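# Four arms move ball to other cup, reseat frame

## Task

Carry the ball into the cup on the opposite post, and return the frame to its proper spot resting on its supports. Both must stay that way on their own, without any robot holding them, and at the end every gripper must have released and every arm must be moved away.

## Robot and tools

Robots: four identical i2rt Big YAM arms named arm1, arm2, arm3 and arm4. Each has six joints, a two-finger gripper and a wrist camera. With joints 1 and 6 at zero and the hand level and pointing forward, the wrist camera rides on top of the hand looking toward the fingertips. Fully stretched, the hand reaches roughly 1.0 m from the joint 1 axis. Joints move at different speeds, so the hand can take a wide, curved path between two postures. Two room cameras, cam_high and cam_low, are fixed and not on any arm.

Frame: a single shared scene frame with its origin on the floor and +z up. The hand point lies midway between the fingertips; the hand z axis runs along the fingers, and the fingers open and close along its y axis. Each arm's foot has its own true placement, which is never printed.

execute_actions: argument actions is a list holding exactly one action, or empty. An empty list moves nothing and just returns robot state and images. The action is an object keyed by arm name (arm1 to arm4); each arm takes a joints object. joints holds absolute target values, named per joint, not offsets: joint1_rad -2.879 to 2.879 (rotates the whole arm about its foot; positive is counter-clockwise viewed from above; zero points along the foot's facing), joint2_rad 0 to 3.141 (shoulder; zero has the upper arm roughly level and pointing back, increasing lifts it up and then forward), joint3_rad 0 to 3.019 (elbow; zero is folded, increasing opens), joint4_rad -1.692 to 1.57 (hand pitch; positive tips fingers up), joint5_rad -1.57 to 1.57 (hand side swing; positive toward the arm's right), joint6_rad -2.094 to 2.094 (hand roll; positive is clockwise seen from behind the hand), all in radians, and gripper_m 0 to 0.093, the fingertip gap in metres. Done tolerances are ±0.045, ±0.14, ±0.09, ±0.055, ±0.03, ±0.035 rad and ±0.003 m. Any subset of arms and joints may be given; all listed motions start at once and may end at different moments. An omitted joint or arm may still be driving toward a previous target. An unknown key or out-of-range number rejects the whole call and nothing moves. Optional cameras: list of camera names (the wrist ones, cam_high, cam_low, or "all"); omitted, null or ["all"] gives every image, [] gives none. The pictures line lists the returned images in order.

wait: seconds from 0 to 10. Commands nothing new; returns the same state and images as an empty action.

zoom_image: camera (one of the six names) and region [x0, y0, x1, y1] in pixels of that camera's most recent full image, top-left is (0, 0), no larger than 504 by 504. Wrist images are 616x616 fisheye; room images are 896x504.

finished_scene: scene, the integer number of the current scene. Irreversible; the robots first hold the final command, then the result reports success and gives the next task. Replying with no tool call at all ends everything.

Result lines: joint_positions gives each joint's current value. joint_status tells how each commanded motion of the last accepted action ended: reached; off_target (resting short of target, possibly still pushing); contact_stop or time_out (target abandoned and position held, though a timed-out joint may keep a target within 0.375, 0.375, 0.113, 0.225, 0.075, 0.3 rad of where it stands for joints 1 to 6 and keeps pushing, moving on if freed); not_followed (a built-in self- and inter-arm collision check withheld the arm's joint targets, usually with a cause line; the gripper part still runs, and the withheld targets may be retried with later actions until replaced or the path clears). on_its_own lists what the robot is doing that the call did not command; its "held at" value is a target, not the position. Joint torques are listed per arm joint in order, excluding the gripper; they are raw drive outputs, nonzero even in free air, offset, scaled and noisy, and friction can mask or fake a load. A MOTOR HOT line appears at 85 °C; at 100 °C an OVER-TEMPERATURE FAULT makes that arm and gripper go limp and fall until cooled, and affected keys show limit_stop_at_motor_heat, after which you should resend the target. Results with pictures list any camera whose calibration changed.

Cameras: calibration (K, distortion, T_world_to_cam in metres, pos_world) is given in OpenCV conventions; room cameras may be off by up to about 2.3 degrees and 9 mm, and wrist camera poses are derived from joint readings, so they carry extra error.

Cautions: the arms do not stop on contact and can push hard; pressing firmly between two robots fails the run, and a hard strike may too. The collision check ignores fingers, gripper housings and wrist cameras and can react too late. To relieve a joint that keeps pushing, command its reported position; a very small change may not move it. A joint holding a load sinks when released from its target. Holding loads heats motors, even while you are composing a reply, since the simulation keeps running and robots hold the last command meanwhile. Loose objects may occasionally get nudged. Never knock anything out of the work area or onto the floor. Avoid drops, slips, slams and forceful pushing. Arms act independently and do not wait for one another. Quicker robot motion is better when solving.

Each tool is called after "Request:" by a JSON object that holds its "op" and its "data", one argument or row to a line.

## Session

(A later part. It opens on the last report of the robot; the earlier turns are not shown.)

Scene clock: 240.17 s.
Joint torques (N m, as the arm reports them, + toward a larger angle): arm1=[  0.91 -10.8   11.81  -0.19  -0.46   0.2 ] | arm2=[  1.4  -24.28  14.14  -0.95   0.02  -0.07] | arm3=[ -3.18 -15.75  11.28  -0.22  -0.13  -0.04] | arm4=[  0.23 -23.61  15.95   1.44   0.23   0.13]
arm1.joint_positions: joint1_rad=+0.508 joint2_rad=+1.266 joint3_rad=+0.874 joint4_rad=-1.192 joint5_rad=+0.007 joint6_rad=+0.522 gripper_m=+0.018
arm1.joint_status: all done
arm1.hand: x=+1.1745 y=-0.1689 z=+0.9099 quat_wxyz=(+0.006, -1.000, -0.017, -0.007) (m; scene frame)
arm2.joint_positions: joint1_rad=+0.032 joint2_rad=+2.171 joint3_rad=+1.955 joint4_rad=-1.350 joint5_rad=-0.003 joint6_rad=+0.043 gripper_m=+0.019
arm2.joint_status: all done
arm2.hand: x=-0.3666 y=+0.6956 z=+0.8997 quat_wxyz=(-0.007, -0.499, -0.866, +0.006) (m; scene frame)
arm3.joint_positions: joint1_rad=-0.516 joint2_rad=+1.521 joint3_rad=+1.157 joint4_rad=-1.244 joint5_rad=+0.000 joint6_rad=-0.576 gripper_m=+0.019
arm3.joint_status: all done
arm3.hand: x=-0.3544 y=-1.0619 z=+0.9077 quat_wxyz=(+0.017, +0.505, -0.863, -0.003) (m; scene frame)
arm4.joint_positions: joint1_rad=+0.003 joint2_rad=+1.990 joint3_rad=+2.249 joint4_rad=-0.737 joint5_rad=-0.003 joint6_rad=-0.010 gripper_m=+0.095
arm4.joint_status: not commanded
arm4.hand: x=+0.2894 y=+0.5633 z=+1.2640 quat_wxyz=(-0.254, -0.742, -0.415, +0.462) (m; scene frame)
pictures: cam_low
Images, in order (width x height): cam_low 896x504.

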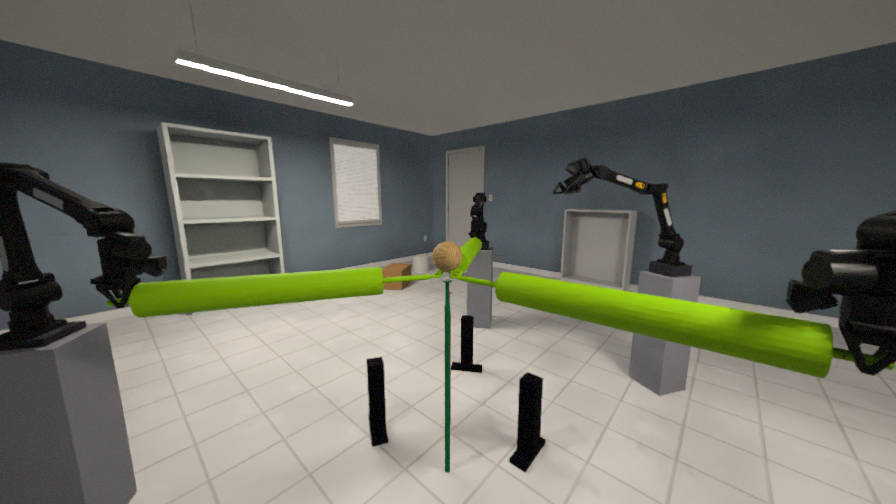

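Request:
{"op": "execute_actions", "data": {
  "actions": [
    {"arm1":{"joints":{"joint1_rad":0.345,"joint2_rad":1.28,"joint3_rad":0.96,"joint4_rad":-1.18,"joint6_rad":0.34}},"arm3":{"joints":{"joint1_rad":-0.385,"joint6_rad":-0.43}},"arm2":{"joints":{"joint1_rad":0.03,"joint2_rad":1.95,"joint3_rad":1.765,"joint4_rad":-1.27}}}
  ],
  "cameras": []
}}

Request:
{"op": "execute_actions", "data": {
  "actions": [
    {"arm1":{"joints":{"joint1_rad":0.18,"joint2_rad":1.335,"joint3_rad":1.0,"joint4_rad":-1.17,"joint6_rad":0.175}},"arm3":{"joints":{"joint1_rad":-0.255,"joint6_rad":-0.30}},"arm2":{"joints":{"joint1_rad":0.022,"joint2_rad":1.83,"joint3_rad":1.54,"joint4_rad":-1.19}}}
  ],
  "cameras": ["cam_high"]
}}

Request:
{"op": "execute_actions", "data": {
  "actions": [
    {"arm1":{"joints":{"joint1_rad":0.058,"joint2_rad":1.43,"joint3_rad":1.015,"joint4_rad":-1.085,"joint6_rad":0.055}},"arm3":{"joints":{"joint1_rad":-0.145,"joint2_rad":1.57,"joint3_rad":1.22,"joint4_rad":-1.155,"joint6_rad":-0.19}},"arm2":{"joints":{"joint1_rad":0.018,"joint2_rad":1.76,"joint3_rad":1.35,"joint4_rad":-1.075}}}
  ],
  "cameras": []
}}

Request:
{"op": "execute_actions", "data": {
  "actions": [
    {"arm1":{"joints":{"joint1_rad":-0.05,"joint2_rad":1.535,"joint3_rad":1.04,"joint4_rad":-1.005,"joint6_rad":-0.055}},"arm3":{"joints":{"joint1_rad":-0.04,"joint2_rad":1.64,"joint3_rad":1.22,"joint4_rad":-1.08,"joint6_rad":-0.085}},"arm2":{"joints":{"joint1_rad":0.012,"joint2_rad":1.695,"joint3_rad":1.165,"joint4_rad":-0.96,"joint6_rad":0.01}}}
  ],
  "cameras": []
}}

Request:
{"op": "execute_actions", "data": {
  "actions": [
    {"arm1":{"joints":{"joint1_rad":-0.10,"joint2_rad":1.665,"joint3_rad":1.123,"joint4_rad":-0.96,"joint6_rad":-0.105}},"arm3":{"joints":{"joint1_rad":0.057,"joint2_rad":1.675,"joint3_rad":1.19,"joint4_rad":-1.015,"joint6_rad":0.01}},"arm2":{"joints":{"joint1_rad":-0.035,"joint2_rad":1.66,"joint3_rad":1.035,"joint4_rad":-0.865,"joint6_rad":-0.04}}}
  ],
  "cameras": []
}}

Request:
{"op": "execute_actions", "data": {
  "actions": [
    {"arm1":{"joints":{"joint1_rad":-0.146,"joint2_rad":1.79,"joint3_rad":1.212,"joint4_rad":-0.92,"joint6_rad":-0.15}},"arm3":{"joints":{"joint1_rad":0.153,"joint2_rad":1.715,"joint3_rad":1.17,"joint4_rad":-0.95,"joint6_rad":0.105}},"arm2":{"joints":{"joint1_rad":-0.092,"joint2_rad":1.625,"joint3_rad":0.908,"joint4_rad":-0.775,"joint6_rad":-0.095}}}
  ],
  "cameras": ["cam_low","arm4_cam_wrist","cam_high"]
}}

Request:
{"op": "zoom_image", "data": {
  "camera": "arm4_cam_wrist",
  "region": [270, 190, 350, 260]
}}

Request:
{"op": "zoom_image", "data": {
  "camera": "cam_low",
  "region": [410, 245, 490, 305]
}}

Request:
{"op": "zoom_image", "data": {
  "camera": "cam_high",
  "region": [410, 230, 490, 300]
}}

Scene clock: 259.30 s.
Joint torques (N m, as the arm reports them, + toward a larger angle): arm1=[ 0.13 -8.75 12.25  0.88 -0.23 -0.19] | arm2=[  0.42 -21.32  10.77   1.28  -0.12  -0.07] | arm3=[ -1.89 -15.65  11.32   0.08  -0.14   0.29] | arm4=[  0.15 -23.58  15.95   1.43   0.23   0.13]
arm1.joint_positions: joint1_rad=+0.343 joint2_rad=+1.286 joint3_rad=+0.893 joint4_rad=-1.192 joint5_rad=+0.002 joint6_rad=+0.352 gripper_m=+0.018
arm1.joint_status: all done
arm1.hand: x=+1.1440 y=-0.1251 z=+0.9103 quat_wxyz=(+0.003, -1.000, -0.020, -0.010) (m; scene frame)
arm2.joint_positions: joint1_rad=+0.031 joint2_rad=+2.018 joint3_rad=+1.740 joint4_rad=-1.297 joint5_rad=+0.000 joint6_rad=+0.043 gripper_m=+0.019
arm2.joint_status: all done
arm2.hand: x=-0.3957 y=+0.7398 z=+0.9140 quat_wxyz=(-0.003, -0.499, -0.866, +0.005) (m; scene frame)
arm3.joint_positions: joint1_rad=-0.388 joint2_rad=+1.521 joint3_rad=+1.157 joint4_rad=-1.251 joint5_rad=+0.000 joint6_rad=-0.446 gripper_m=+0.019
arm3.joint_status: all done
arm3.hand: x=-0.3837 y=-1.0172 z=+0.9080 quat_wxyz=(+0.021, +0.505, -0.863, +0.000) (m; scene frame)
arm4.joint_positions: joint1_rad=+0.003 joint2_rad=+1.990 joint3_rad=+2.249 joint4_rad=-0.737 joint5_rad=-0.003 joint6_rad=-0.010 gripper_m=+0.095
arm4.joint_status: not commanded
arm4.hand: x=+0.2894 y=+0.5633 z=+1.2640 quat_wxyz=(-0.254, -0.742, -0.415, +0.462) (m; scene frame)
pictures: none
No camera images: the call's "cameras" was empty. Leave "cameras" out to get every camera's image.

Scene clock: 260.27 s.
Joint torques (N m, as the arm reports them, + toward a larger angle): arm1=[-0.34 -9.94 11.88  0.77  0.06 -0.25] | arm2=[  0.09 -19.63  10.27   1.21  -0.19  -0.07] | arm3=[ -2.56 -15.73  11.12   0.06   0.01   0.24] | arm4=[  0.16 -23.62  15.94   1.44   0.23   0.12]
arm1.joint_positions: joint1_rad=+0.184 joint2_rad=+1.344 joint3_rad=+0.936 joint4_rad=-1.178 joint5_rad=-0.005 joint6_rad=+0.193 gripper_m=+0.018
arm1.joint_status: all done
arm1.hand: x=+1.1088 y=-0.0811 z=+0.9068 quat_wxyz=(-0.001, -1.000, -0.020, -0.011) (m; scene frame)
arm2.joint_positions: joint1_rad=+0.026 joint2_rad=+1.897 joint3_rad=+1.518 joint4_rad=-1.213 joint5_rad=+0.002 joint6_rad=+0.043 gripper_m=+0.019
arm2.joint_status: all done
arm2.hand: x=-0.4288 y=+0.7855 z=+0.9016 quat_wxyz=(+0.006, -0.502, -0.865, +0.002) (m; scene frame)
arm3.joint_positions: joint1_rad=-0.251 joint2_rad=+1.521 joint3_rad=+1.161 joint4_rad=-1.251 joint5_rad=-0.003 joint6_rad=-0.309 gripper_m=+0.019
arm3.joint_status: all done
arm3.hand: x=-0.4188 y=-0.9714 z=+0.9095 quat_wxyz=(+0.019, +0.505, -0.863, +0.001) (m; scene frame)
arm4.joint_positions: joint1_rad=+0.003 joint2_rad=+1.990 joint3_rad=+2.249 joint4_rad=-0.737 joint5_rad=-0.003 joint6_rad=-0.010 gripper_m=+0.095
arm4.joint_status: not commanded
arm4.hand: x=+0.2894 y=+0.5633 z=+1.2640 quat_wxyz=(-0.254, -0.742, -0.415, +0.462) (m; scene frame)
pictures: cam_high
Images, in order (width x height): cam_high 896x504.

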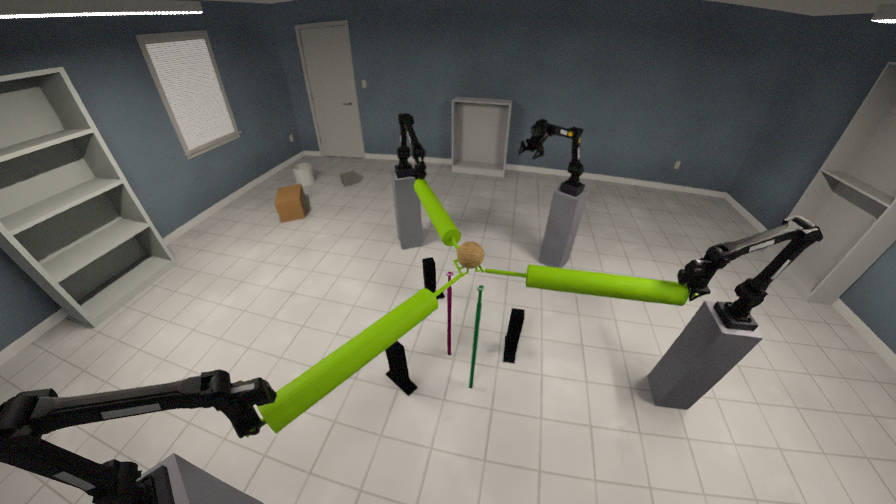

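Scene clock: 261.13 s.
Joint torques (N m, as the arm reports them, + toward a larger angle): arm1=[  0.73 -11.53  12.52   0.98  -0.25  -0.11] | arm2=[ -0.11 -18.02  10.41   1.26  -0.13  -0.05] | arm3=[ -1.93 -14.35  10.23   1.66   0.     0.29] | arm4=[  0.2  -23.6   15.94   1.44   0.23   0.13]
arm1.joint_positions: joint1_rad=+0.050 joint2_rad=+1.445 joint3_rad=+0.939 joint4_rad=-1.101 joint5_rad=+0.002 joint6_rad=+0.059 gripper_m=+0.018
arm1.joint_status: all done
arm1.hand: x=+1.0843 y=-0.0354 z=+0.8730 quat_wxyz=(+0.002, -1.000, -0.020, -0.021) (m; scene frame)
arm2.joint_positions: joint1_rad=+0.025 joint2_rad=+1.826 joint3_rad=+1.319 joint4_rad=-1.102 joint5_rad=+0.000 joint6_rad=+0.040 gripper_m=+0.019
arm2.joint_status: all done
arm2.hand: x=-0.4551 y=+0.8264 z=+0.8695 quat_wxyz=(+0.012, -0.501, -0.865, -0.003) (m; scene frame)
arm3.joint_positions: joint1_rad=-0.146 joint2_rad=+1.593 joint3_rad=+1.161 joint4_rad=-1.182 joint5_rad=-0.003 joint6_rad=-0.206 gripper_m=+0.019
arm3.joint_status: all done
arm3.hand: x=-0.4397 y=-0.9287 z=+0.8798 quat_wxyz=(+0.019, +0.506, -0.863, +0.003) (m; scene frame)
arm4.joint_positions: joint1_rad=+0.003 joint2_rad=+1.990 joint3_rad=+2.249 joint4_rad=-0.737 joint5_rad=-0.003 joint6_rad=-0.010 gripper_m=+0.095
arm4.joint_status: not commanded
arm4.hand: x=+0.2894 y=+0.5633 z=+1.2640 quat_wxyz=(-0.254, -0.742, -0.415, +0.462) (m; scene frame)
pictures: none
No camera images: the call's "cameras" was empty. Leave "cameras" out to get every camera's image.

Scene clock: 262.07 s.
Joint torques (N m, as the arm reports them, + toward a larger angle): arm1=[  0.53 -13.41  11.79   0.93  -0.27  -0.13] | arm2=[ -0.36 -16.26   9.98   1.29  -0.12  -0.21] | arm3=[ -2.31 -14.92  10.01   1.63   0.17   0.27] | arm4=[  0.22 -23.6   15.93   1.44   0.23   0.13]
arm1.joint_positions: joint1_rad=-0.058 joint2_rad=+1.554 joint3_rad=+0.969 joint4_rad=-1.019 joint5_rad=+0.002 joint6_rad=-0.049 gripper_m=+0.018
arm1.joint_status: all done
arm1.hand: x=+1.0561 y=+0.0045 z=+0.8426 quat_wxyz=(+0.000, -1.000, -0.020, -0.020) (m; scene frame)
arm2.joint_positions: joint1_rad=+0.025 joint2_rad=+1.758 joint3_rad=+1.134 joint4_rad=-0.990 joint5_rad=+0.000 joint6_rad=+0.035 gripper_m=+0.019
arm2.joint_status: all done
arm2.hand: x=-0.4814 y=+0.8678 z=+0.8413 quat_wxyz=(+0.015, -0.499, -0.867, -0.004) (m; scene frame)
arm3.joint_positions: joint1_rad=-0.038 joint2_rad=+1.662 joint3_rad=+1.161 joint4_rad=-1.105 joint5_rad=-0.007 joint6_rad=-0.098 gripper_m=+0.019
arm3.joint_status: all done
arm3.hand: x=-0.4682 y=-0.8864 z=+0.8501 quat_wxyz=(+0.016, +0.505, -0.863, +0.002) (m; scene frame)
arm4.joint_positions: joint1_rad=+0.003 joint2_rad=+1.990 joint3_rad=+2.249 joint4_rad=-0.737 joint5_rad=-0.003 joint6_rad=-0.010 gripper_m=+0.095
arm4.joint_status: not commanded
arm4.hand: x=+0.2894 y=+0.5633 z=+1.2640 quat_wxyz=(-0.254, -0.742, -0.415, +0.462) (m; scene frame)
pictures: none
No camera images: the call's "cameras" was empty. Leave "cameras" out to get every camera's image.

Scene clock: 262.90 s.
Joint torques (N m, as the arm reports them, + toward a larger angle): arm1=[  0.68 -15.46  11.33   0.94  -0.34  -0.12] | arm2=[ -0.47 -15.27   9.76   1.49  -0.1   -0.24] | arm3=[ -2.46 -14.84   9.43   2.3    0.24   0.24] | arm4=[  0.18 -23.63  15.94   1.44   0.23   0.12]
arm1.joint_positions: joint1_rad=-0.109 joint2_rad=+1.687 joint3_rad=+1.055 joint4_rad=-0.974 joint5_rad=+0.003 joint6_rad=-0.101 gripper_m=+0.018
arm1.joint_status: all done
arm1.hand: x=+1.0178 y=+0.0272 z=+0.8163 quat_wxyz=(+0.000, -1.000, -0.020, -0.021) (m; scene frame)
arm2.joint_positions: joint1_rad=-0.024 joint2_rad=+1.721 joint3_rad=+0.999 joint4_rad=-0.902 joint5_rad=-0.001 joint6_rad=-0.014 gripper_m=+0.019
arm2.joint_status: all done
arm2.hand: x=-0.5198 y=+0.8901 z=+0.8164 quat_wxyz=(+0.018, -0.499, -0.866, -0.008) (m; scene frame)
arm3.joint_positions: joint1_rad=+0.060 joint2_rad=+1.691 joint3_rad=+1.138 joint4_rad=-1.056 joint5_rad=-0.009 joint6_rad=+0.000 gripper_m=+0.019
arm3.joint_status: all done
arm3.hand: x=-0.5059 y=-0.8628 z=+0.8300 quat_wxyz=(+0.018, +0.506, -0.863, +0.004) (m; scene frame)
arm4.joint_positions: joint1_rad=+0.003 joint2_rad=+1.990 joint3_rad=+2.249 joint4_rad=-0.737 joint5_rad=-0.003 joint6_rad=-0.010 gripper_m=+0.095
arm4.joint_status: not commanded
arm4.hand: x=+0.2894 y=+0.5633 z=+1.2640 quat_wxyz=(-0.254, -0.742, -0.415, +0.462) (m; scene frame)
pictures: none
No camera images: the call's "cameras" was empty. Leave "cameras" out to get every camera's image.

Scene clock: 263.73 s.
Joint torques (N m, as the arm reports them, + toward a larger angle): arm1=[  0.48 -17.3   10.82   0.89  -0.37  -0.09] | arm2=[ -0.33 -14.16   9.15   1.56  -0.13  -0.21] | arm3=[ -2.29 -15.23   9.15   2.09   0.35   0.25] | arm4=[  0.21 -23.63  15.94   1.44   0.23   0.12]
arm1.joint_positions: joint1_rad=-0.154 joint2_rad=+1.813 joint3_rad=+1.149 joint4_rad=-0.933 joint5_rad=+0.004 joint6_rad=-0.147 gripper_m=+0.018
arm1.joint_status: all done
arm1.hand: x=+0.9797 y=+0.0511 z=+0.7892 quat_wxyz=(+0.000, -1.000, -0.020, -0.016) (m; scene frame)
arm2.joint_positions: joint1_rad=-0.083 joint2_rad=+1.686 joint3_rad=+0.872 joint4_rad=-0.814 joint5_rad=-0.001 joint6_rad=-0.071 gripper_m=+0.019
arm2.joint_status: all done
arm2.hand: x=-0.5582 y=+0.9129 z=+0.7951 quat_wxyz=(+0.019, -0.499, -0.866, -0.010) (m; scene frame)
arm3.joint_positions: joint1_rad=+0.156 joint2_rad=+1.735 joint3_rad=+1.118 joint4_rad=-0.985 joint5_rad=-0.010 joint6_rad=+0.095 gripper_m=+0.019
arm3.joint_status: all done
arm3.hand: x=-0.5429 y=-0.8392 z=+0.8046 quat_wxyz=(+0.014, +0.506, -0.862, +0.003) (m; scene frame)
arm4.joint_positions: joint1_rad=+0.003 joint2_rad=+1.990 joint3_rad=+2.249 joint4_rad=-0.737 joint5_rad=-0.003 joint6_rad=-0.010 gripper_m=+0.095
arm4.joint_status: not commanded
arm4.hand: x=+0.2894 y=+0.5633 z=+1.2640 quat_wxyz=(-0.254, -0.742, -0.415, +0.462) (m; scene frame)
pictures: arm4_cam_wrist, cam_high, cam_low
camera_calibration (this result's frames):
arm4_cam_wrist: T_world_to_cam=[[-0.848626, 0.528979, -0.00387419, -0.0445983], [0.467154, 0.745966, -0.47466, 0.0537166], [-0.248195, -0.404619, -0.880161, 1.53308], [0, 0, 0, 1]] pos_world=[0.317561, 0.603832, 1.37468]
Images, in order (width x height): arm4_cam_wrist 616x616, cam_high 896x504, cam_low 896x504.

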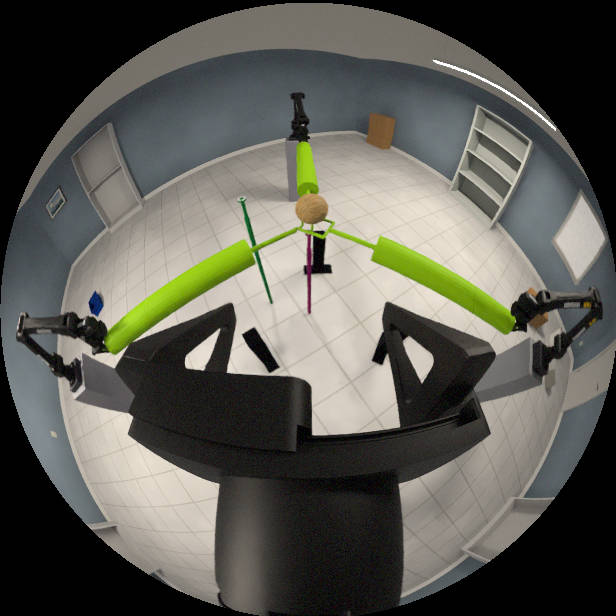

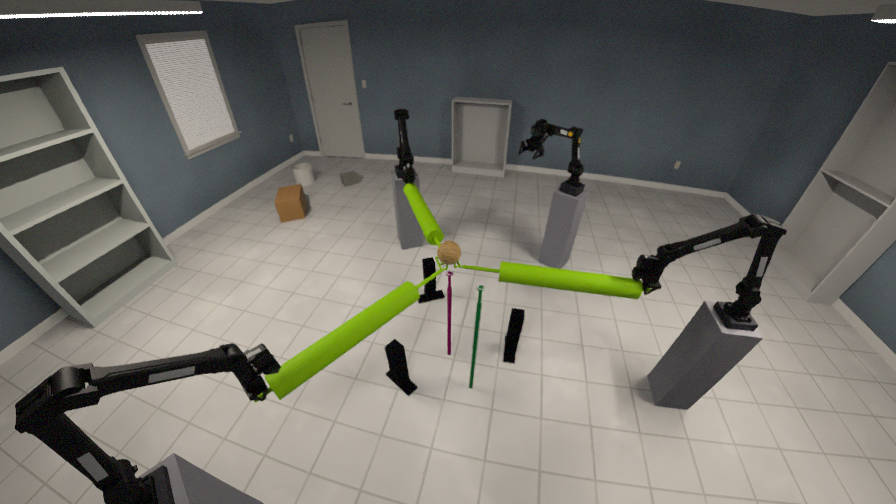

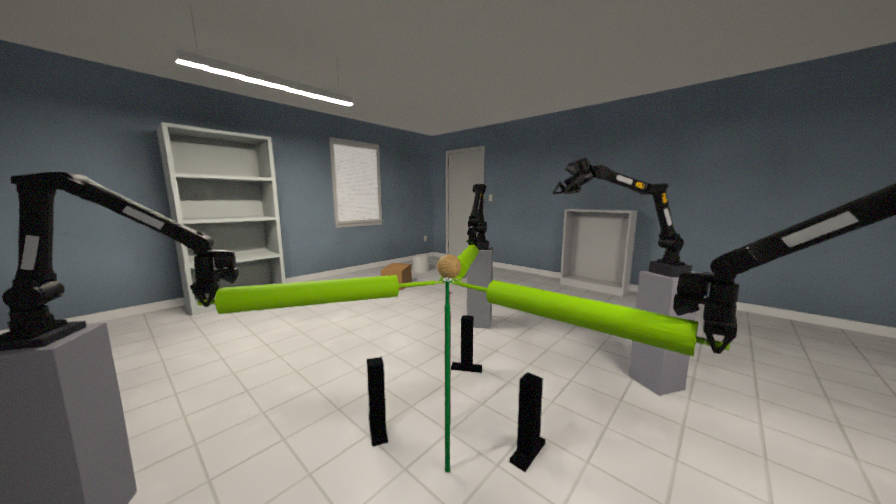

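Region (270, 190, 350, 260) of arm4_cam_wrist's 616x616 image, scaled by 6.300, with more detail than that image has; it fills the top 441 rows of this view, and the rest is white.

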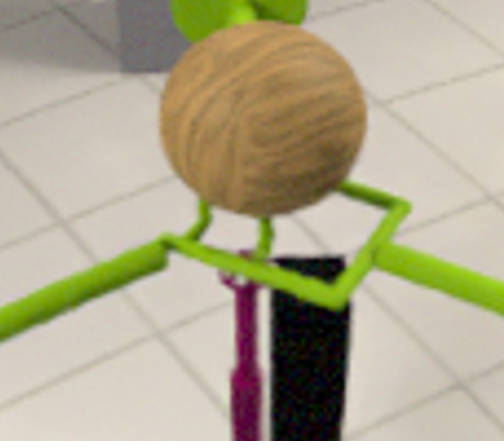

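Region (410, 245, 490, 305) of cam_low's 896x504 image, scaled by 6.300, with more detail than that image has; it fills the top 378 rows of this view, and the rest is white.

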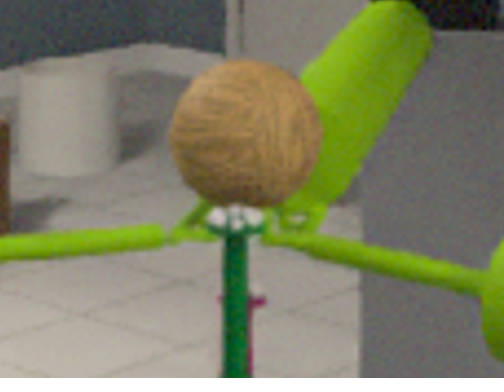

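Region (410, 230, 490, 300) of cam_high's 896x504 image, scaled by 6.300, with more detail than that image has; it fills the top 441 rows of this view, and the rest is white.

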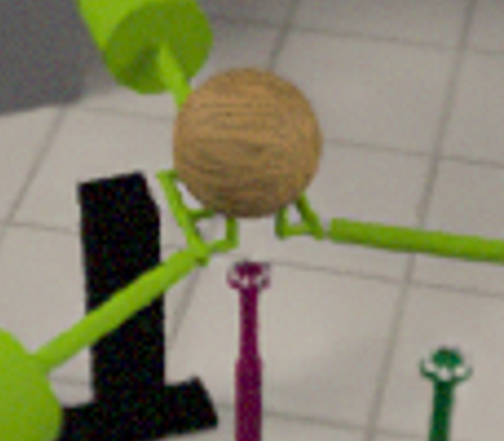

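Request:
{"op": "execute_actions", "data": {
  "actions": [
    {"arm1":{"joints":{"joint1_rad":-0.122,"joint2_rad":1.80,"joint3_rad":1.15,"joint4_rad":-0.88,"joint6_rad":-0.11}},"arm3":{"joints":{"joint1_rad":0.125,"joint2_rad":1.745,"joint3_rad":1.117,"joint4_rad":-0.88,"joint6_rad":0.065}},"arm2":{"joints":{"joint1_rad":-0.085,"joint2_rad":1.75,"joint3_rad":0.95,"joint4_rad":-0.73}}}
  ],
  "cameras": ["cam_low","arm4_cam_wrist","cam_high"]
}}

Request:
{"op": "zoom_image", "data": {
  "camera": "arm4_cam_wrist",
  "region": [270, 190, 350, 260]
}}

Request:
{"op": "zoom_image", "data": {
  "camera": "cam_low",
  "region": [410, 245, 490, 305]
}}

Request:
{"op": "zoom_image", "data": {
  "camera": "cam_high",
  "region": [410, 230, 490, 300]
}}

Scene clock: 273.40 s.
Joint torques (N m, as the arm reports them, + toward a larger angle): arm1=[  0.75 -16.41   7.81   1.52  -0.41   0.04] | arm2=[  0.48 -11.96  11.14   0.92  -0.04  -0.21] | arm3=[ -3.43 -15.32   8.45   2.01   0.31   0.02] | arm4=[  0.22 -23.62  15.94   1.44   0.23   0.13]
arm1.joint_positions: joint1_rad=-0.132 joint2_rad=+1.813 joint3_rad=+1.127 joint4_rad=-0.910 joint5_rad=+0.005 joint6_rad=-0.122 gripper_m=+0.018
arm1.joint_status: all done
arm1.hand: x=+0.9840 y=+0.0401 z=+0.7825 quat_wxyz=(+0.001, -1.000, -0.019, -0.016) (m; scene frame)
arm2.joint_positions: joint1_rad=-0.083 joint2_rad=+1.767 joint3_rad=+0.884 joint4_rad=-0.744 joint5_rad=-0.002 joint6_rad=-0.071 gripper_m=+0.019
arm2.joint_status: all done
arm2.hand: x=-0.5536 y=+0.9035 z=+0.7677 quat_wxyz=(+0.018, -0.499, -0.866, -0.011) (m; scene frame)
arm3.joint_positions: joint1_rad=+0.140 joint2_rad=+1.761 joint3_rad=+1.072 joint4_rad=-0.913 joint5_rad=-0.009 joint6_rad=+0.082 gripper_m=+0.019
arm3.joint_status: all done
arm3.hand: x=-0.5396 y=-0.8489 z=+0.7789 quat_wxyz=(+0.015, +0.505, -0.863, +0.003) (m; scene frame)
arm4.joint_positions: joint1_rad=+0.003 joint2_rad=+1.990 joint3_rad=+2.249 joint4_rad=-0.737 joint5_rad=-0.003 joint6_rad=-0.010 gripper_m=+0.095
arm4.joint_status: not commanded
arm4.hand: x=+0.2894 y=+0.5633 z=+1.2640 quat_wxyz=(-0.254, -0.742, -0.415, +0.462) (m; scene frame)
pictures: arm4_cam_wrist, cam_high, cam_low
camera_calibration (this result's frames):
arm4_cam_wrist: T_world_to_cam=[[-0.848626, 0.528979, -0.00387419, -0.0445983], [0.467154, 0.745966, -0.47466, 0.0537166], [-0.248195, -0.404619, -0.880161, 1.53308], [0, 0, 0, 1]] pos_world=[0.317561, 0.603832, 1.37468]
Images, in order (width x height): arm4_cam_wrist 616x616, cam_high 896x504, cam_low 896x504.

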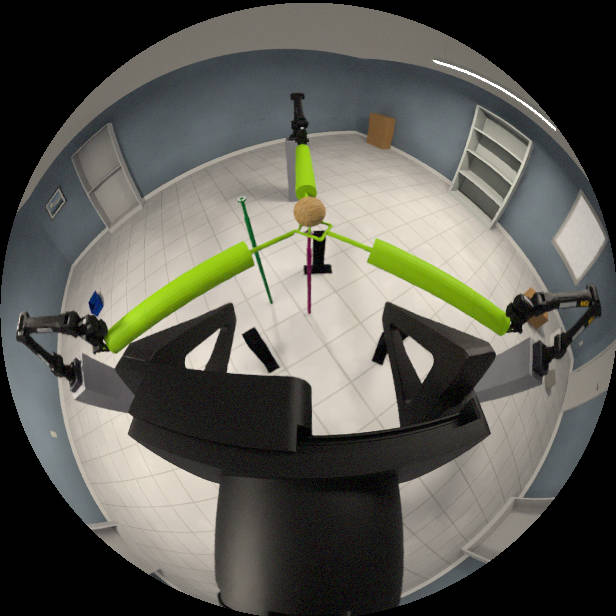

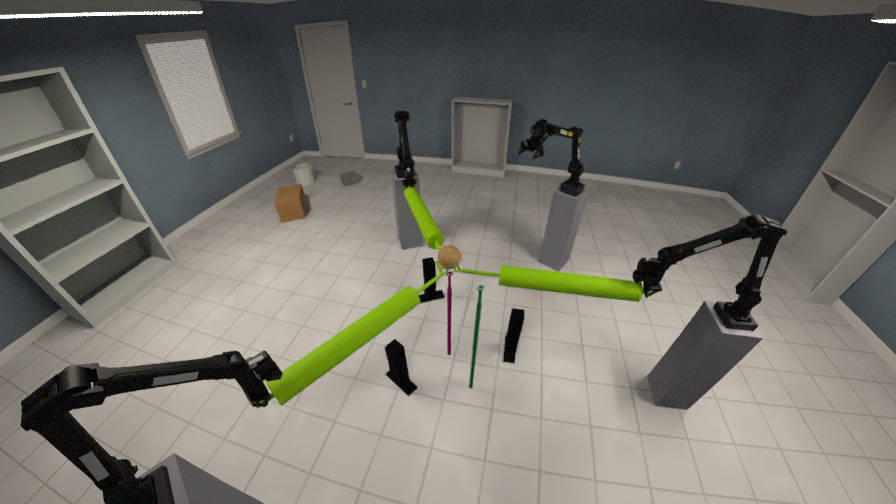

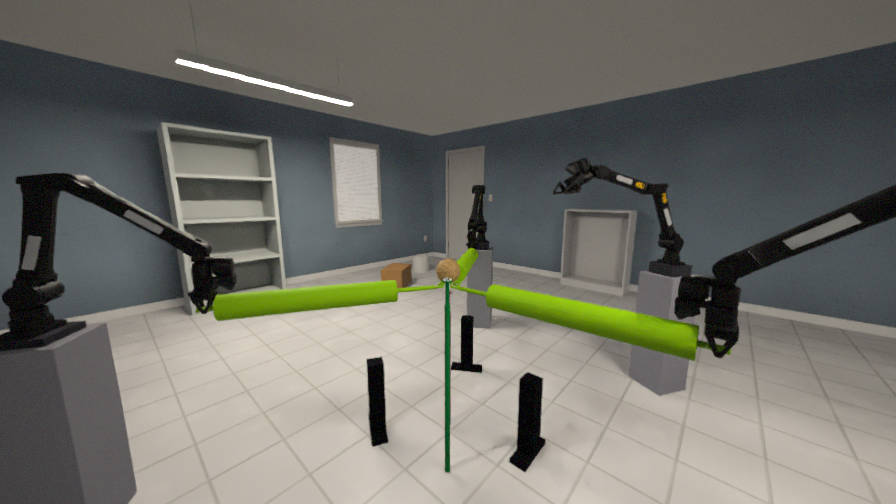

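Region (270, 190, 350, 260) of arm4_cam_wrist's 616x616 image, scaled by 6.300, with more detail than that image has; it fills the top 441 rows of this view, and the rest is white.

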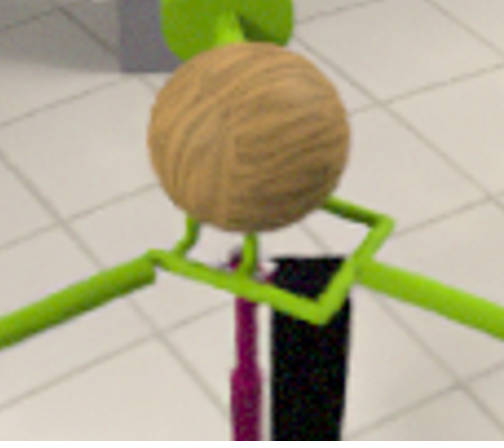

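Region (410, 245, 490, 305) of cam_low's 896x504 image, scaled by 6.300, with more detail than that image has; it fills the top 378 rows of this view, and the rest is white.

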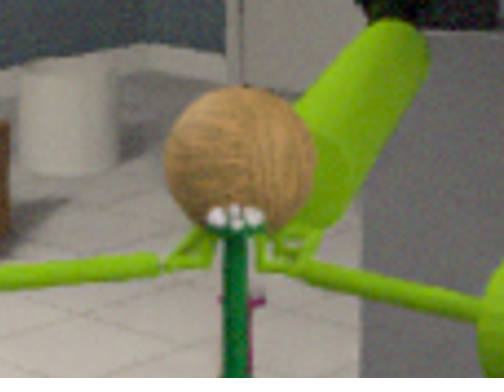

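Region (410, 230, 490, 300) of cam_high's 896x504 image, scaled by 6.300, with more detail than that image has; it fills the top 441 rows of this view, and the rest is white.

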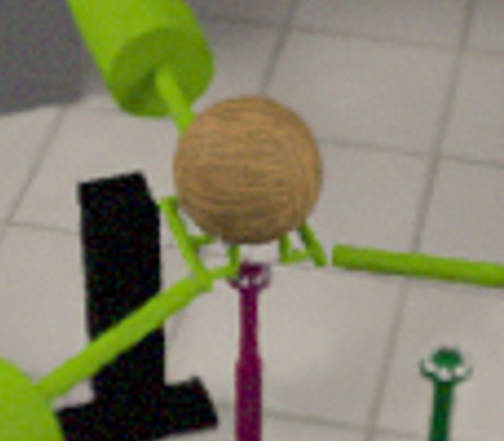

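Request:
{"op": "execute_actions", "data": {
  "actions": [
    {"arm1":{"joints":{"joint2_rad":1.85,"joint3_rad":1.128,"joint4_rad":-0.815}},"arm3":{"joints":{"joint1_rad":0.12,"joint2_rad":1.795,"joint3_rad":1.097,"joint4_rad":-0.81}},"arm2":{"joints":{"joint1_rad":-0.075,"joint2_rad":1.795,"joint3_rad":0.94,"joint4_rad":-0.68}}}
  ],
  "cameras": []
}}

Scene clock: 278.53 s.
Joint torques (N m, as the arm reports them, + toward a larger angle): arm1=[  0.59 -17.48   7.4    1.21  -0.41   0.04] | arm2=[  0.83 -11.46  10.01   1.07  -0.04  -0.2 ] | arm3=[ -3.24 -16.13   8.     1.9    0.31   0.06] | arm4=[  0.21 -23.63  15.95   1.43   0.23   0.13]
arm1.joint_positions: joint1_rad=-0.132 joint2_rad=+1.872 joint3_rad=+1.105 joint4_rad=-0.837 joint5_rad=+0.005 joint6_rad=-0.122 gripper_m=+0.018
arm1.joint_status: all done
arm1.hand: x=+0.9863 y=+0.0399 z=+0.7497 quat_wxyz=(+0.001, -1.000, -0.019, -0.020) (m; scene frame)
arm2.joint_positions: joint1_rad=-0.083 joint2_rad=+1.809 joint3_rad=+0.884 joint4_rad=-0.703 joint5_rad=-0.002 joint6_rad=-0.072 gripper_m=+0.019
arm2.joint_status: all done
arm2.hand: x=-0.5527 y=+0.9015 z=+0.7515 quat_wxyz=(+0.019, -0.499, -0.866, -0.011) (m; scene frame)
arm3.joint_positions: joint1_rad=+0.134 joint2_rad=+1.819 joint3_rad=+1.052 joint4_rad=-0.842 joint5_rad=-0.010 joint6_rad=+0.076 gripper_m=+0.019
arm3.joint_status: all done
arm3.hand: x=-0.5374 y=-0.8507 z=+0.7484 quat_wxyz=(+0.017, +0.505, -0.863, +0.005) (m; scene frame)
arm4.joint_positions: joint1_rad=+0.003 joint2_rad=+1.990 joint3_rad=+2.249 joint4_rad=-0.737 joint5_rad=-0.003 joint6_rad=-0.010 gripper_m=+0.095
arm4.joint_status: not commanded
arm4.hand: x=+0.2894 y=+0.5633 z=+1.2640 quat_wxyz=(-0.254, -0.742, -0.415, +0.462) (m; scene frame)
pictures: none
No camera images: the call's "cameras" was empty. Leave "cameras" out to get every camera's image.

Request:
{"op": "execute_actions", "data": {
  "actions": [
    {"arm1":{"joints":{"joint2_rad":1.895,"joint3_rad":1.12,"joint4_rad":-0.755}},"arm3":{"joints":{"joint1_rad":0.127,"joint2_rad":1.84,"joint3_rad":1.085,"joint4_rad":-0.75}},"arm2":{"joints":{"joint2_rad":1.855,"joint3_rad":0.925,"joint4_rad":-0.62}}}
  ],
  "cameras": []
}}

Request:
{"op": "execute_actions", "data": {
  "actions": [
    {"arm1":{"joints":{"joint2_rad":1.965,"joint3_rad":1.112,"joint4_rad":-0.675}},"arm3":{"joints":{"joint2_rad":1.91,"joint3_rad":1.073,"joint4_rad":-0.665}},"arm2":{"joints":{"joint2_rad":1.945,"joint4_rad":-0.53}}}
  ],
  "cameras": ["cam_low","cam_high"]
}}

Request:
{"op": "zoom_image", "data": {
  "camera": "cam_low",
  "region": [410, 255, 490, 315]
}}

Request:
{"op": "zoom_image", "data": {
  "camera": "cam_high",
  "region": [410, 230, 490, 300]
}}

Scene clock: 285.77 s.
Joint torques (N m, as the arm reports them, + toward a larger angle): arm1=[  0.64 -17.11   7.22   1.62  -0.41   0.04] | arm2=[  0.94 -12.41   8.26   1.28  -0.04  -0.21] | arm3=[ -2.78 -15.62   7.76   2.24   0.32   0.08] | arm4=[  0.18 -23.59  15.94   1.44   0.23   0.12]
arm1.joint_positions: joint1_rad=-0.132 joint2_rad=+1.909 joint3_rad=+1.095 joint4_rad=-0.789 joint5_rad=+0.005 joint6_rad=-0.122 gripper_m=+0.018
arm1.joint_status: all done
arm1.hand: x=+0.9862 y=+0.0400 z=+0.7300 quat_wxyz=(+0.001, -1.000, -0.019, -0.020) (m; scene frame)
arm2.joint_positions: joint1_rad=-0.083 joint2_rad=+1.871 joint3_rad=+0.884 joint4_rad=-0.650 joint5_rad=-0.002 joint6_rad=-0.072 gripper_m=+0.019
arm2.joint_status: all done
arm2.hand: x=-0.5525 y=+0.9009 z=+0.7278 quat_wxyz=(+0.022, -0.499, -0.866, -0.013) (m; scene frame)
arm3.joint_positions: joint1_rad=+0.134 joint2_rad=+1.858 joint3_rad=+1.040 joint4_rad=-0.789 joint5_rad=-0.009 joint6_rad=+0.076 gripper_m=+0.019
arm3.joint_status: all done
arm3.hand: x=-0.5373 y=-0.8505 z=+0.7282 quat_wxyz=(+0.016, +0.505, -0.863, +0.004) (m; scene frame)
arm4.joint_positions: joint1_rad=+0.003 joint2_rad=+1.990 joint3_rad=+2.249 joint4_rad=-0.737 joint5_rad=-0.003 joint6_rad=-0.010 gripper_m=+0.095
arm4.joint_status: not commanded
arm4.hand: x=+0.2894 y=+0.5633 z=+1.2640 quat_wxyz=(-0.254, -0.742, -0.415, +0.462) (m; scene frame)
pictures: none
No camera images: the call's "cameras" was empty. Leave "cameras" out to get every camera's image.

Scene clock: 286.60 s.
Joint torques (N m, as the arm reports them, + toward a larger angle): arm1=[  0.65 -17.6    6.85   1.57  -0.41   0.03] | arm2=[  0.88 -13.11   7.58   1.28  -0.05  -0.21] | arm3=[ -2.74 -16.51   7.32   2.16   0.3    0.08] | arm4=[  0.18 -23.6   15.95   1.43   0.23   0.12]
arm1.joint_positions: joint1_rad=-0.132 joint2_rad=+1.983 joint3_rad=+1.086 joint4_rad=-0.707 joint5_rad=+0.005 joint6_rad=-0.122 gripper_m=+0.018
arm1.joint_status: all done
arm1.hand: x=+0.9863 y=+0.0400 z=+0.6945 quat_wxyz=(+0.001, -1.000, -0.019, -0.020) (m; scene frame)
arm2.joint_positions: joint1_rad=-0.083 joint2_rad=+1.963 joint3_rad=+0.884 joint4_rad=-0.559 joint5_rad=-0.002 joint6_rad=-0.072 gripper_m=+0.019
arm2.joint_status: all done
arm2.hand: x=-0.5524 y=+0.9004 z=+0.6921 quat_wxyz=(+0.023, -0.499, -0.866, -0.014) (m; scene frame)
arm3.joint_positions: joint1_rad=+0.134 joint2_rad=+1.932 joint3_rad=+1.027 joint4_rad=-0.702 joint5_rad=-0.009 joint6_rad=+0.076 gripper_m=+0.019
arm3.joint_status: all done
arm3.hand: x=-0.5373 y=-0.8506 z=+0.6930 quat_wxyz=(+0.016, +0.505, -0.863, +0.005) (m; scene frame)
arm4.joint_positions: joint1_rad=+0.003 joint2_rad=+1.990 joint3_rad=+2.249 joint4_rad=-0.737 joint5_rad=-0.003 joint6_rad=-0.010 gripper_m=+0.095
arm4.joint_status: not commanded
arm4.hand: x=+0.2894 y=+0.5633 z=+1.2640 quat_wxyz=(-0.254, -0.742, -0.415, +0.462) (m; scene frame)
pictures: cam_high, cam_low
Images, in order (width x height): cam_high 896x504, cam_low 896x504.

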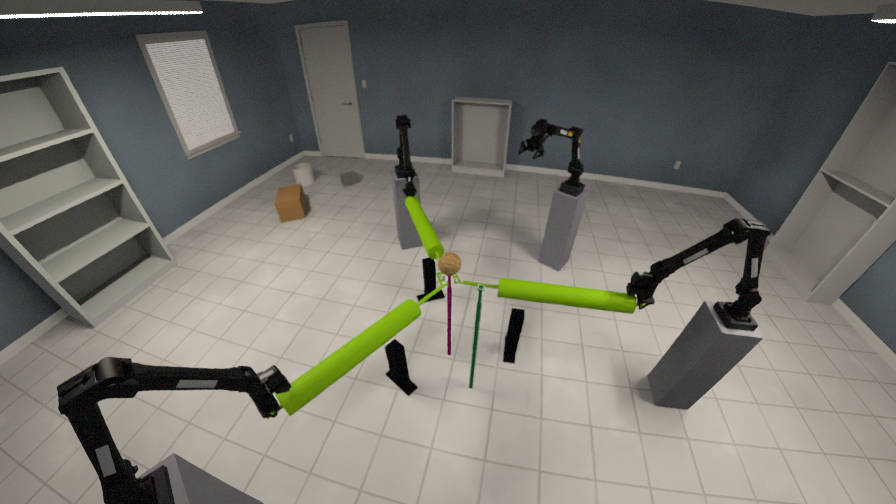

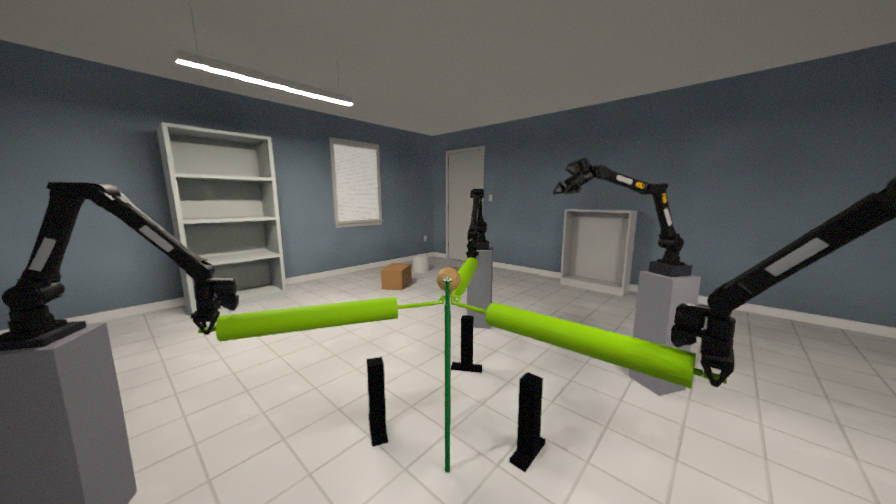

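Region (410, 255, 490, 315) of cam_low's 896x504 image, scaled by 6.300, with more detail than that image has; it fills the top 378 rows of this view, and the rest is white.

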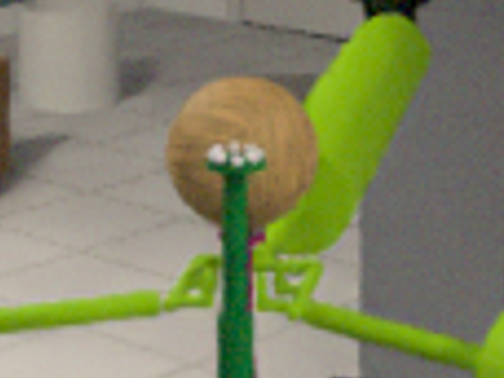

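Region (410, 230, 490, 300) of cam_high's 896x504 image, scaled by 6.300, with more detail than that image has; it fills the top 441 rows of this view, and the rest is white.

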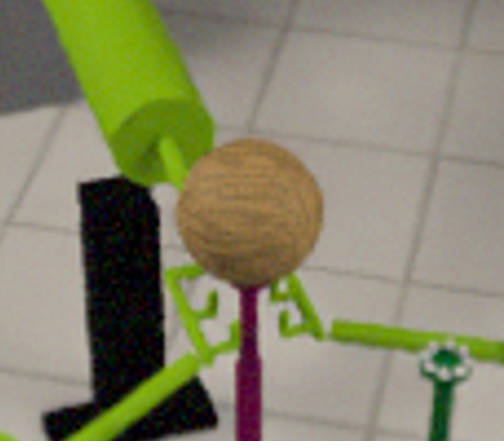

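Request:
{"op": "execute_actions", "data": {
  "actions": [
    {"arm1":{"joints":{"joint1_rad":-0.23,"joint2_rad":2.05,"joint3_rad":1.225,"joint4_rad":-0.69,"joint6_rad":-0.23}},"arm3":{"joints":{"joint1_rad":0.222,"joint2_rad":2.005,"joint3_rad":1.19,"joint4_rad":-0.68,"joint6_rad":0.175}},"arm2":{"joints":{"joint2_rad":1.875,"joint3_rad":0.76,"joint4_rad":-0.42}},"arm4":{"joints":{"joint2_rad":1.2,"joint3_rad":1.4}}}
  ],
  "cameras": []
}}

Request:
{"op": "execute_actions", "data": {
  "actions": [
    {"arm1":{"joints":{"joint1_rad":-0.353,"joint2_rad":2.185,"joint3_rad":1.335,"joint4_rad":-0.66,"joint6_rad":-0.345}},"arm3":{"joints":{"joint1_rad":0.295,"joint2_rad":2.18,"joint3_rad":1.39,"joint4_rad":-0.73,"joint6_rad":0.245}},"arm2":{"joints":{"joint1_rad":-0.03,"joint2_rad":1.96,"joint3_rad":0.535,"joint4_rad":-0.135,"joint6_rad":-0.025}}}
  ],
  "cameras": []
}}

Request:
{"op": "execute_actions", "data": {
  "actions": [
    {"arm1":{"joints":{"joint2_rad":2.31,"joint3_rad":1.355,"joint4_rad":-0.55}},"arm3":{"joints":{"joint2_rad":2.305,"joint3_rad":1.40,"joint4_rad":-0.60}},"arm2":{"joints":{"joint2_rad":2.225,"joint3_rad":0.60,"joint4_rad":0.075}}}
  ],
  "cameras": []
}}

Request:
{"op": "execute_actions", "data": {
  "actions": [
    {"arm1":{"joints":{"joint2_rad":2.47,"joint3_rad":1.415,"joint4_rad":-0.45}},"arm3":{"joints":{"joint2_rad":2.46,"joint3_rad":1.45,"joint4_rad":-0.49}},"arm2":{"joints":{"joint2_rad":2.49,"joint3_rad":0.70,"joint4_rad":0.23}}}
  ],
  "cameras": []
}}

Request:
{"op": "execute_actions", "data": {
  "actions": [
    {"arm1":{"joints":{"joint2_rad":2.58,"joint3_rad":1.465,"joint4_rad":-0.395}},"arm3":{"joints":{"joint2_rad":2.570,"joint3_rad":1.495,"joint4_rad":-0.425}},"arm2":{"joints":{"joint2_rad":2.66,"joint3_rad":0.785,"joint4_rad":0.315}}}
  ],
  "cameras": ["cam_high"]
}}

Scene clock: 300.87 s.
Joint torques (N m, as the arm reports them, + toward a larger angle): arm1=[  0.37 -18.65   8.47   1.    -0.29  -0.07] | arm2=[  1.18 -14.01   5.42   1.41  -0.12  -0.19] | arm3=[ -2.02 -17.38   8.26   1.2    0.2    0.3 ] | arm4=[  0.17 -11.5   11.35   1.48   0.23   0.13]
arm1.joint_positions: joint1_rad=-0.235 joint2_rad=+2.063 joint3_rad=+1.179 joint4_rad=-0.706 joint5_rad=+0.002 joint6_rad=-0.231 gripper_m=+0.018
arm1.joint_status: all done
arm1.hand: x=+0.9616 y=+0.0933 z=+0.6790 quat_wxyz=(-0.001, -1.000, -0.022, -0.013) (m; scene frame)
arm2.joint_positions: joint1_rad=-0.083 joint2_rad=+1.934 joint3_rad=+0.732 joint4_rad=-0.456 joint5_rad=+0.000 joint6_rad=-0.073 gripper_m=+0.019
arm2.joint_status: all done
arm2.hand: x=-0.5776 y=+0.9513 z=+0.6780 quat_wxyz=(+0.031, -0.498, -0.866, -0.019) (m; scene frame)
arm3.joint_positions: joint1_rad=+0.220 joint2_rad=+2.019 joint3_rad=+1.131 joint4_rad=-0.696 joint5_rad=-0.007 joint6_rad=+0.158 gripper_m=+0.019
arm3.joint_status: all done
arm3.hand: x=-0.5590 y=-0.7996 z=+0.6786 quat_wxyz=(+0.006, +0.506, -0.862, -0.001) (m; scene frame)
arm4.joint_positions: joint1_rad=+0.003 joint2_rad=+1.211 joint3_rad=+1.401 joint4_rad=-0.739 joint5_rad=-0.003 joint6_rad=-0.010 gripper_m=+0.095
arm4.joint_status: all done
arm4.hand: x=+0.4432 y=+0.8079 z=+1.2787 quat_wxyz=(-0.239, -0.757, -0.424, +0.435) (m; scene frame)
pictures: none
No camera images: the call's "cameras" was empty. Leave "cameras" out to get every camera's image.

Scene clock: 301.87 s.
Joint torques (N m, as the arm reports them, + toward a larger angle): arm1=[  0.44 -20.63   7.53   0.81  -0.43   0.03] | arm2=[ 0.75 -8.95  2.16  1.81 -0.06  0.05] | arm3=[ -1.92 -19.35   7.8    0.73   0.32   0.28] | arm4=[  0.2  -11.51  11.4    1.46   0.23   0.12]
arm1.joint_positions: joint1_rad=-0.360 joint2_rad=+2.202 joint3_rad=+1.301 joint4_rad=-0.669 joint5_rad=+0.005 joint6_rad=-0.355 gripper_m=+0.018
arm1.joint_status: all done
arm1.hand: x=+0.9400 y=+0.1659 z=+0.6388 quat_wxyz=(+0.002, -1.000, -0.022, -0.004) (m; scene frame)
arm2.joint_positions: joint1_rad=-0.041 joint2_rad=+1.967 joint3_rad=+0.520 joint4_rad=-0.181 joint5_rad=-0.001 joint6_rad=-0.033 gripper_m=+0.019
arm2.joint_status: all done
arm2.hand: x=-0.5994 y=+1.0210 z=+0.6468 quat_wxyz=(+0.020, -0.498, -0.867, -0.010) (m; scene frame)
arm3.joint_positions: joint1_rad=+0.292 joint2_rad=+2.192 joint3_rad=+1.342 joint4_rad=-0.736 joint5_rad=-0.010 joint6_rad=+0.228 gripper_m=+0.019
arm3.joint_status: all done
arm3.hand: x=-0.5761 y=-0.7303 z=+0.6445 quat_wxyz=(+0.008, +0.507, -0.862, +0.000) (m; scene frame)
arm4.joint_positions: joint1_rad=+0.003 joint2_rad=+1.211 joint3_rad=+1.401 joint4_rad=-0.739 joint5_rad=-0.003 joint6_rad=-0.010 gripper_m=+0.095
arm4.joint_status: not commanded
arm4.hand: x=+0.4432 y=+0.8079 z=+1.2787 quat_wxyz=(-0.239, -0.757, -0.424, +0.435) (m; scene frame)
pictures: none
No camera images: the call's "cameras" was empty. Leave "cameras" out to get every camera's image.

Scene clock: 302.80 s.
Joint torques (N m, as the arm reports them, + toward a larger angle): arm1=[ -0.45 -21.52   7.05   0.91  -0.34  -0.12] | arm2=[  1.3  -10.29  -0.01   1.72  -0.08   0.05] | arm3=[ -1.9  -20.65   7.41   0.76   0.13   0.29] | arm4=[  0.21 -11.45  11.36   1.47   0.23   0.12]
arm1.joint_positions: joint1_rad=-0.347 joint2_rad=+2.332 joint3_rad=+1.318 joint4_rad=-0.562 joint5_rad=+0.003 joint6_rad=-0.341 gripper_m=+0.018
arm1.joint_status: all done
arm1.hand: x=+0.9428 y=+0.1573 z=+0.5756 quat_wxyz=(+0.000, -1.000, -0.022, -0.007) (m; scene frame)
arm2.joint_positions: joint1_rad=-0.041 joint2_rad=+2.237 joint3_rad=+0.589 joint4_rad=+0.036 joint5_rad=-0.001 joint6_rad=-0.031 gripper_m=+0.019
arm2.joint_status: all done
arm2.hand: x=-0.5965 y=+1.0149 z=+0.5774 quat_wxyz=(+0.013, -0.499, -0.867, -0.006) (m; scene frame)
arm3.joint_positions: joint1_rad=+0.292 joint2_rad=+2.326 joint3_rad=+1.346 joint4_rad=-0.607 joint5_rad=-0.005 joint6_rad=+0.229 gripper_m=+0.019
arm3.joint_status: all done
arm3.hand: x=-0.5769 y=-0.7357 z=+0.5753 quat_wxyz=(+0.006, +0.507, -0.862, +0.001) (m; scene frame)
arm4.joint_positions: joint1_rad=+0.003 joint2_rad=+1.211 joint3_rad=+1.401 joint4_rad=-0.739 joint5_rad=-0.003 joint6_rad=-0.010 gripper_m=+0.095
arm4.joint_status: not commanded
arm4.hand: x=+0.4432 y=+0.8079 z=+1.2787 quat_wxyz=(-0.239, -0.757, -0.424, +0.435) (m; scene frame)
pictures: none
No camera images: the call's "cameras" was empty. Leave "cameras" out to get every camera's image.

Scene clock: 303.73 s.
Joint torques (N m, as the arm reports them, + toward a larger angle): arm1=[ -0.36 -22.28   6.03   0.94  -0.3   -0.1 ] | arm2=[  1.14 -10.89  -2.02   1.5   -0.05   0.05] | arm3=[ -1.73 -21.31   6.42   0.79   0.11   0.3 ] | arm4=[  0.18 -11.44  11.36   1.46   0.23   0.13]
arm1.joint_positions: joint1_rad=-0.347 joint2_rad=+2.496 joint3_rad=+1.383 joint4_rad=-0.463 joint5_rad=+0.002 joint6_rad=-0.342 gripper_m=+0.018
arm1.joint_status: all done
arm1.hand: x=+0.9429 y=+0.1576 z=+0.5038 quat_wxyz=(+0.000, -1.000, -0.022, -0.006) (m; scene frame)
arm2.joint_positions: joint1_rad=-0.041 joint2_rad=+2.499 joint3_rad=+0.697 joint4_rad=+0.195 joint5_rad=-0.001 joint6_rad=-0.031 gripper_m=+0.019
arm2.joint_status: all done
arm2.hand: x=-0.5967 y=+1.0144 z=+0.5033 quat_wxyz=(+0.011, -0.499, -0.867, -0.004) (m; scene frame)
arm3.joint_positions: joint1_rad=+0.291 joint2_rad=+2.484 joint3_rad=+1.402 joint4_rad=-0.498 joint5_rad=-0.004 joint6_rad=+0.229 gripper_m=+0.019
arm3.joint_status: all done
arm3.hand: x=-0.5765 y=-0.7355 z=+0.5035 quat_wxyz=(+0.004, +0.507, -0.862, +0.000) (m; scene frame)
arm4.joint_positions: joint1_rad=+0.003 joint2_rad=+1.211 joint3_rad=+1.401 joint4_rad=-0.739 joint5_rad=-0.003 joint6_rad=-0.010 gripper_m=+0.095
arm4.joint_status: not commanded
arm4.hand: x=+0.4432 y=+0.8079 z=+1.2787 quat_wxyz=(-0.239, -0.757, -0.424, +0.435) (m; scene frame)
pictures: none
No camera images: the call's "cameras" was empty. Leave "cameras" out to get every camera's image.

Scene clock: 304.63 s.
Joint torques (N m, as the arm reports them, + toward a larger angle): arm1=[ -0.5  -21.66   5.41   1.13  -0.3   -0.07] | arm2=[  1.2  -10.91  -3.16   1.36  -0.08   0.04] | arm3=[ -1.89 -20.94   5.79   1.12  -0.01   0.28] | arm4=[  0.19 -11.47  11.36   1.47   0.23   0.13]
arm1.joint_positions: joint1_rad=-0.350 joint2_rad=+2.595 joint3_rad=+1.437 joint4_rad=-0.413 joint5_rad=+0.002 joint6_rad=-0.346 gripper_m=+0.018
arm1.joint_status: all done
arm1.hand: x=+0.9429 y=+0.1593 z=+0.4615 quat_wxyz=(+0.001, -1.000, -0.022, -0.004) (m; scene frame)
arm2.joint_positions: joint1_rad=-0.041 joint2_rad=+2.667 joint3_rad=+0.787 joint4_rad=+0.285 joint5_rad=-0.001 joint6_rad=-0.031 gripper_m=+0.019
arm2.joint_status: all done
arm2.hand: x=-0.5973 y=+1.0149 z=+0.4511 quat_wxyz=(+0.006, -0.499, -0.867, -0.001) (m; scene frame)
arm3.joint_positions: joint1_rad=+0.291 joint2_rad=+2.586 joint3_rad=+1.452 joint4_rad=-0.436 joint5_rad=-0.001 joint6_rad=+0.229 gripper_m=+0.019
arm3.joint_status: all done
arm3.hand: x=-0.5757 y=-0.7342 z=+0.4593 quat_wxyz=(-0.001, +0.507, -0.862, -0.003) (m; scene frame)
arm4.joint_positions: joint1_rad=+0.003 joint2_rad=+1.211 joint3_rad=+1.401 joint4_rad=-0.739 joint5_rad=-0.003 joint6_rad=-0.010 gripper_m=+0.095
arm4.joint_status: not commanded
arm4.hand: x=+0.4432 y=+0.8079 z=+1.2787 quat_wxyz=(-0.239, -0.757, -0.424, +0.435) (m; scene frame)
pictures: cam_high
Images, in order (width x height): cam_high 896x504.

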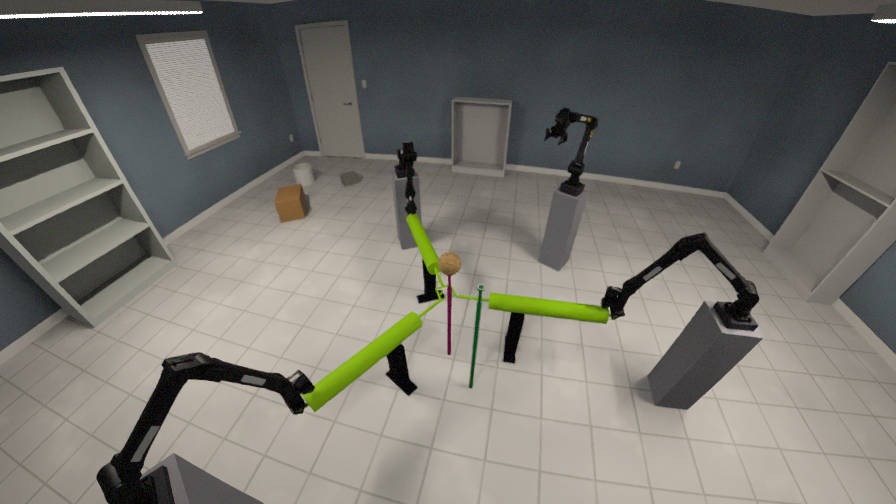

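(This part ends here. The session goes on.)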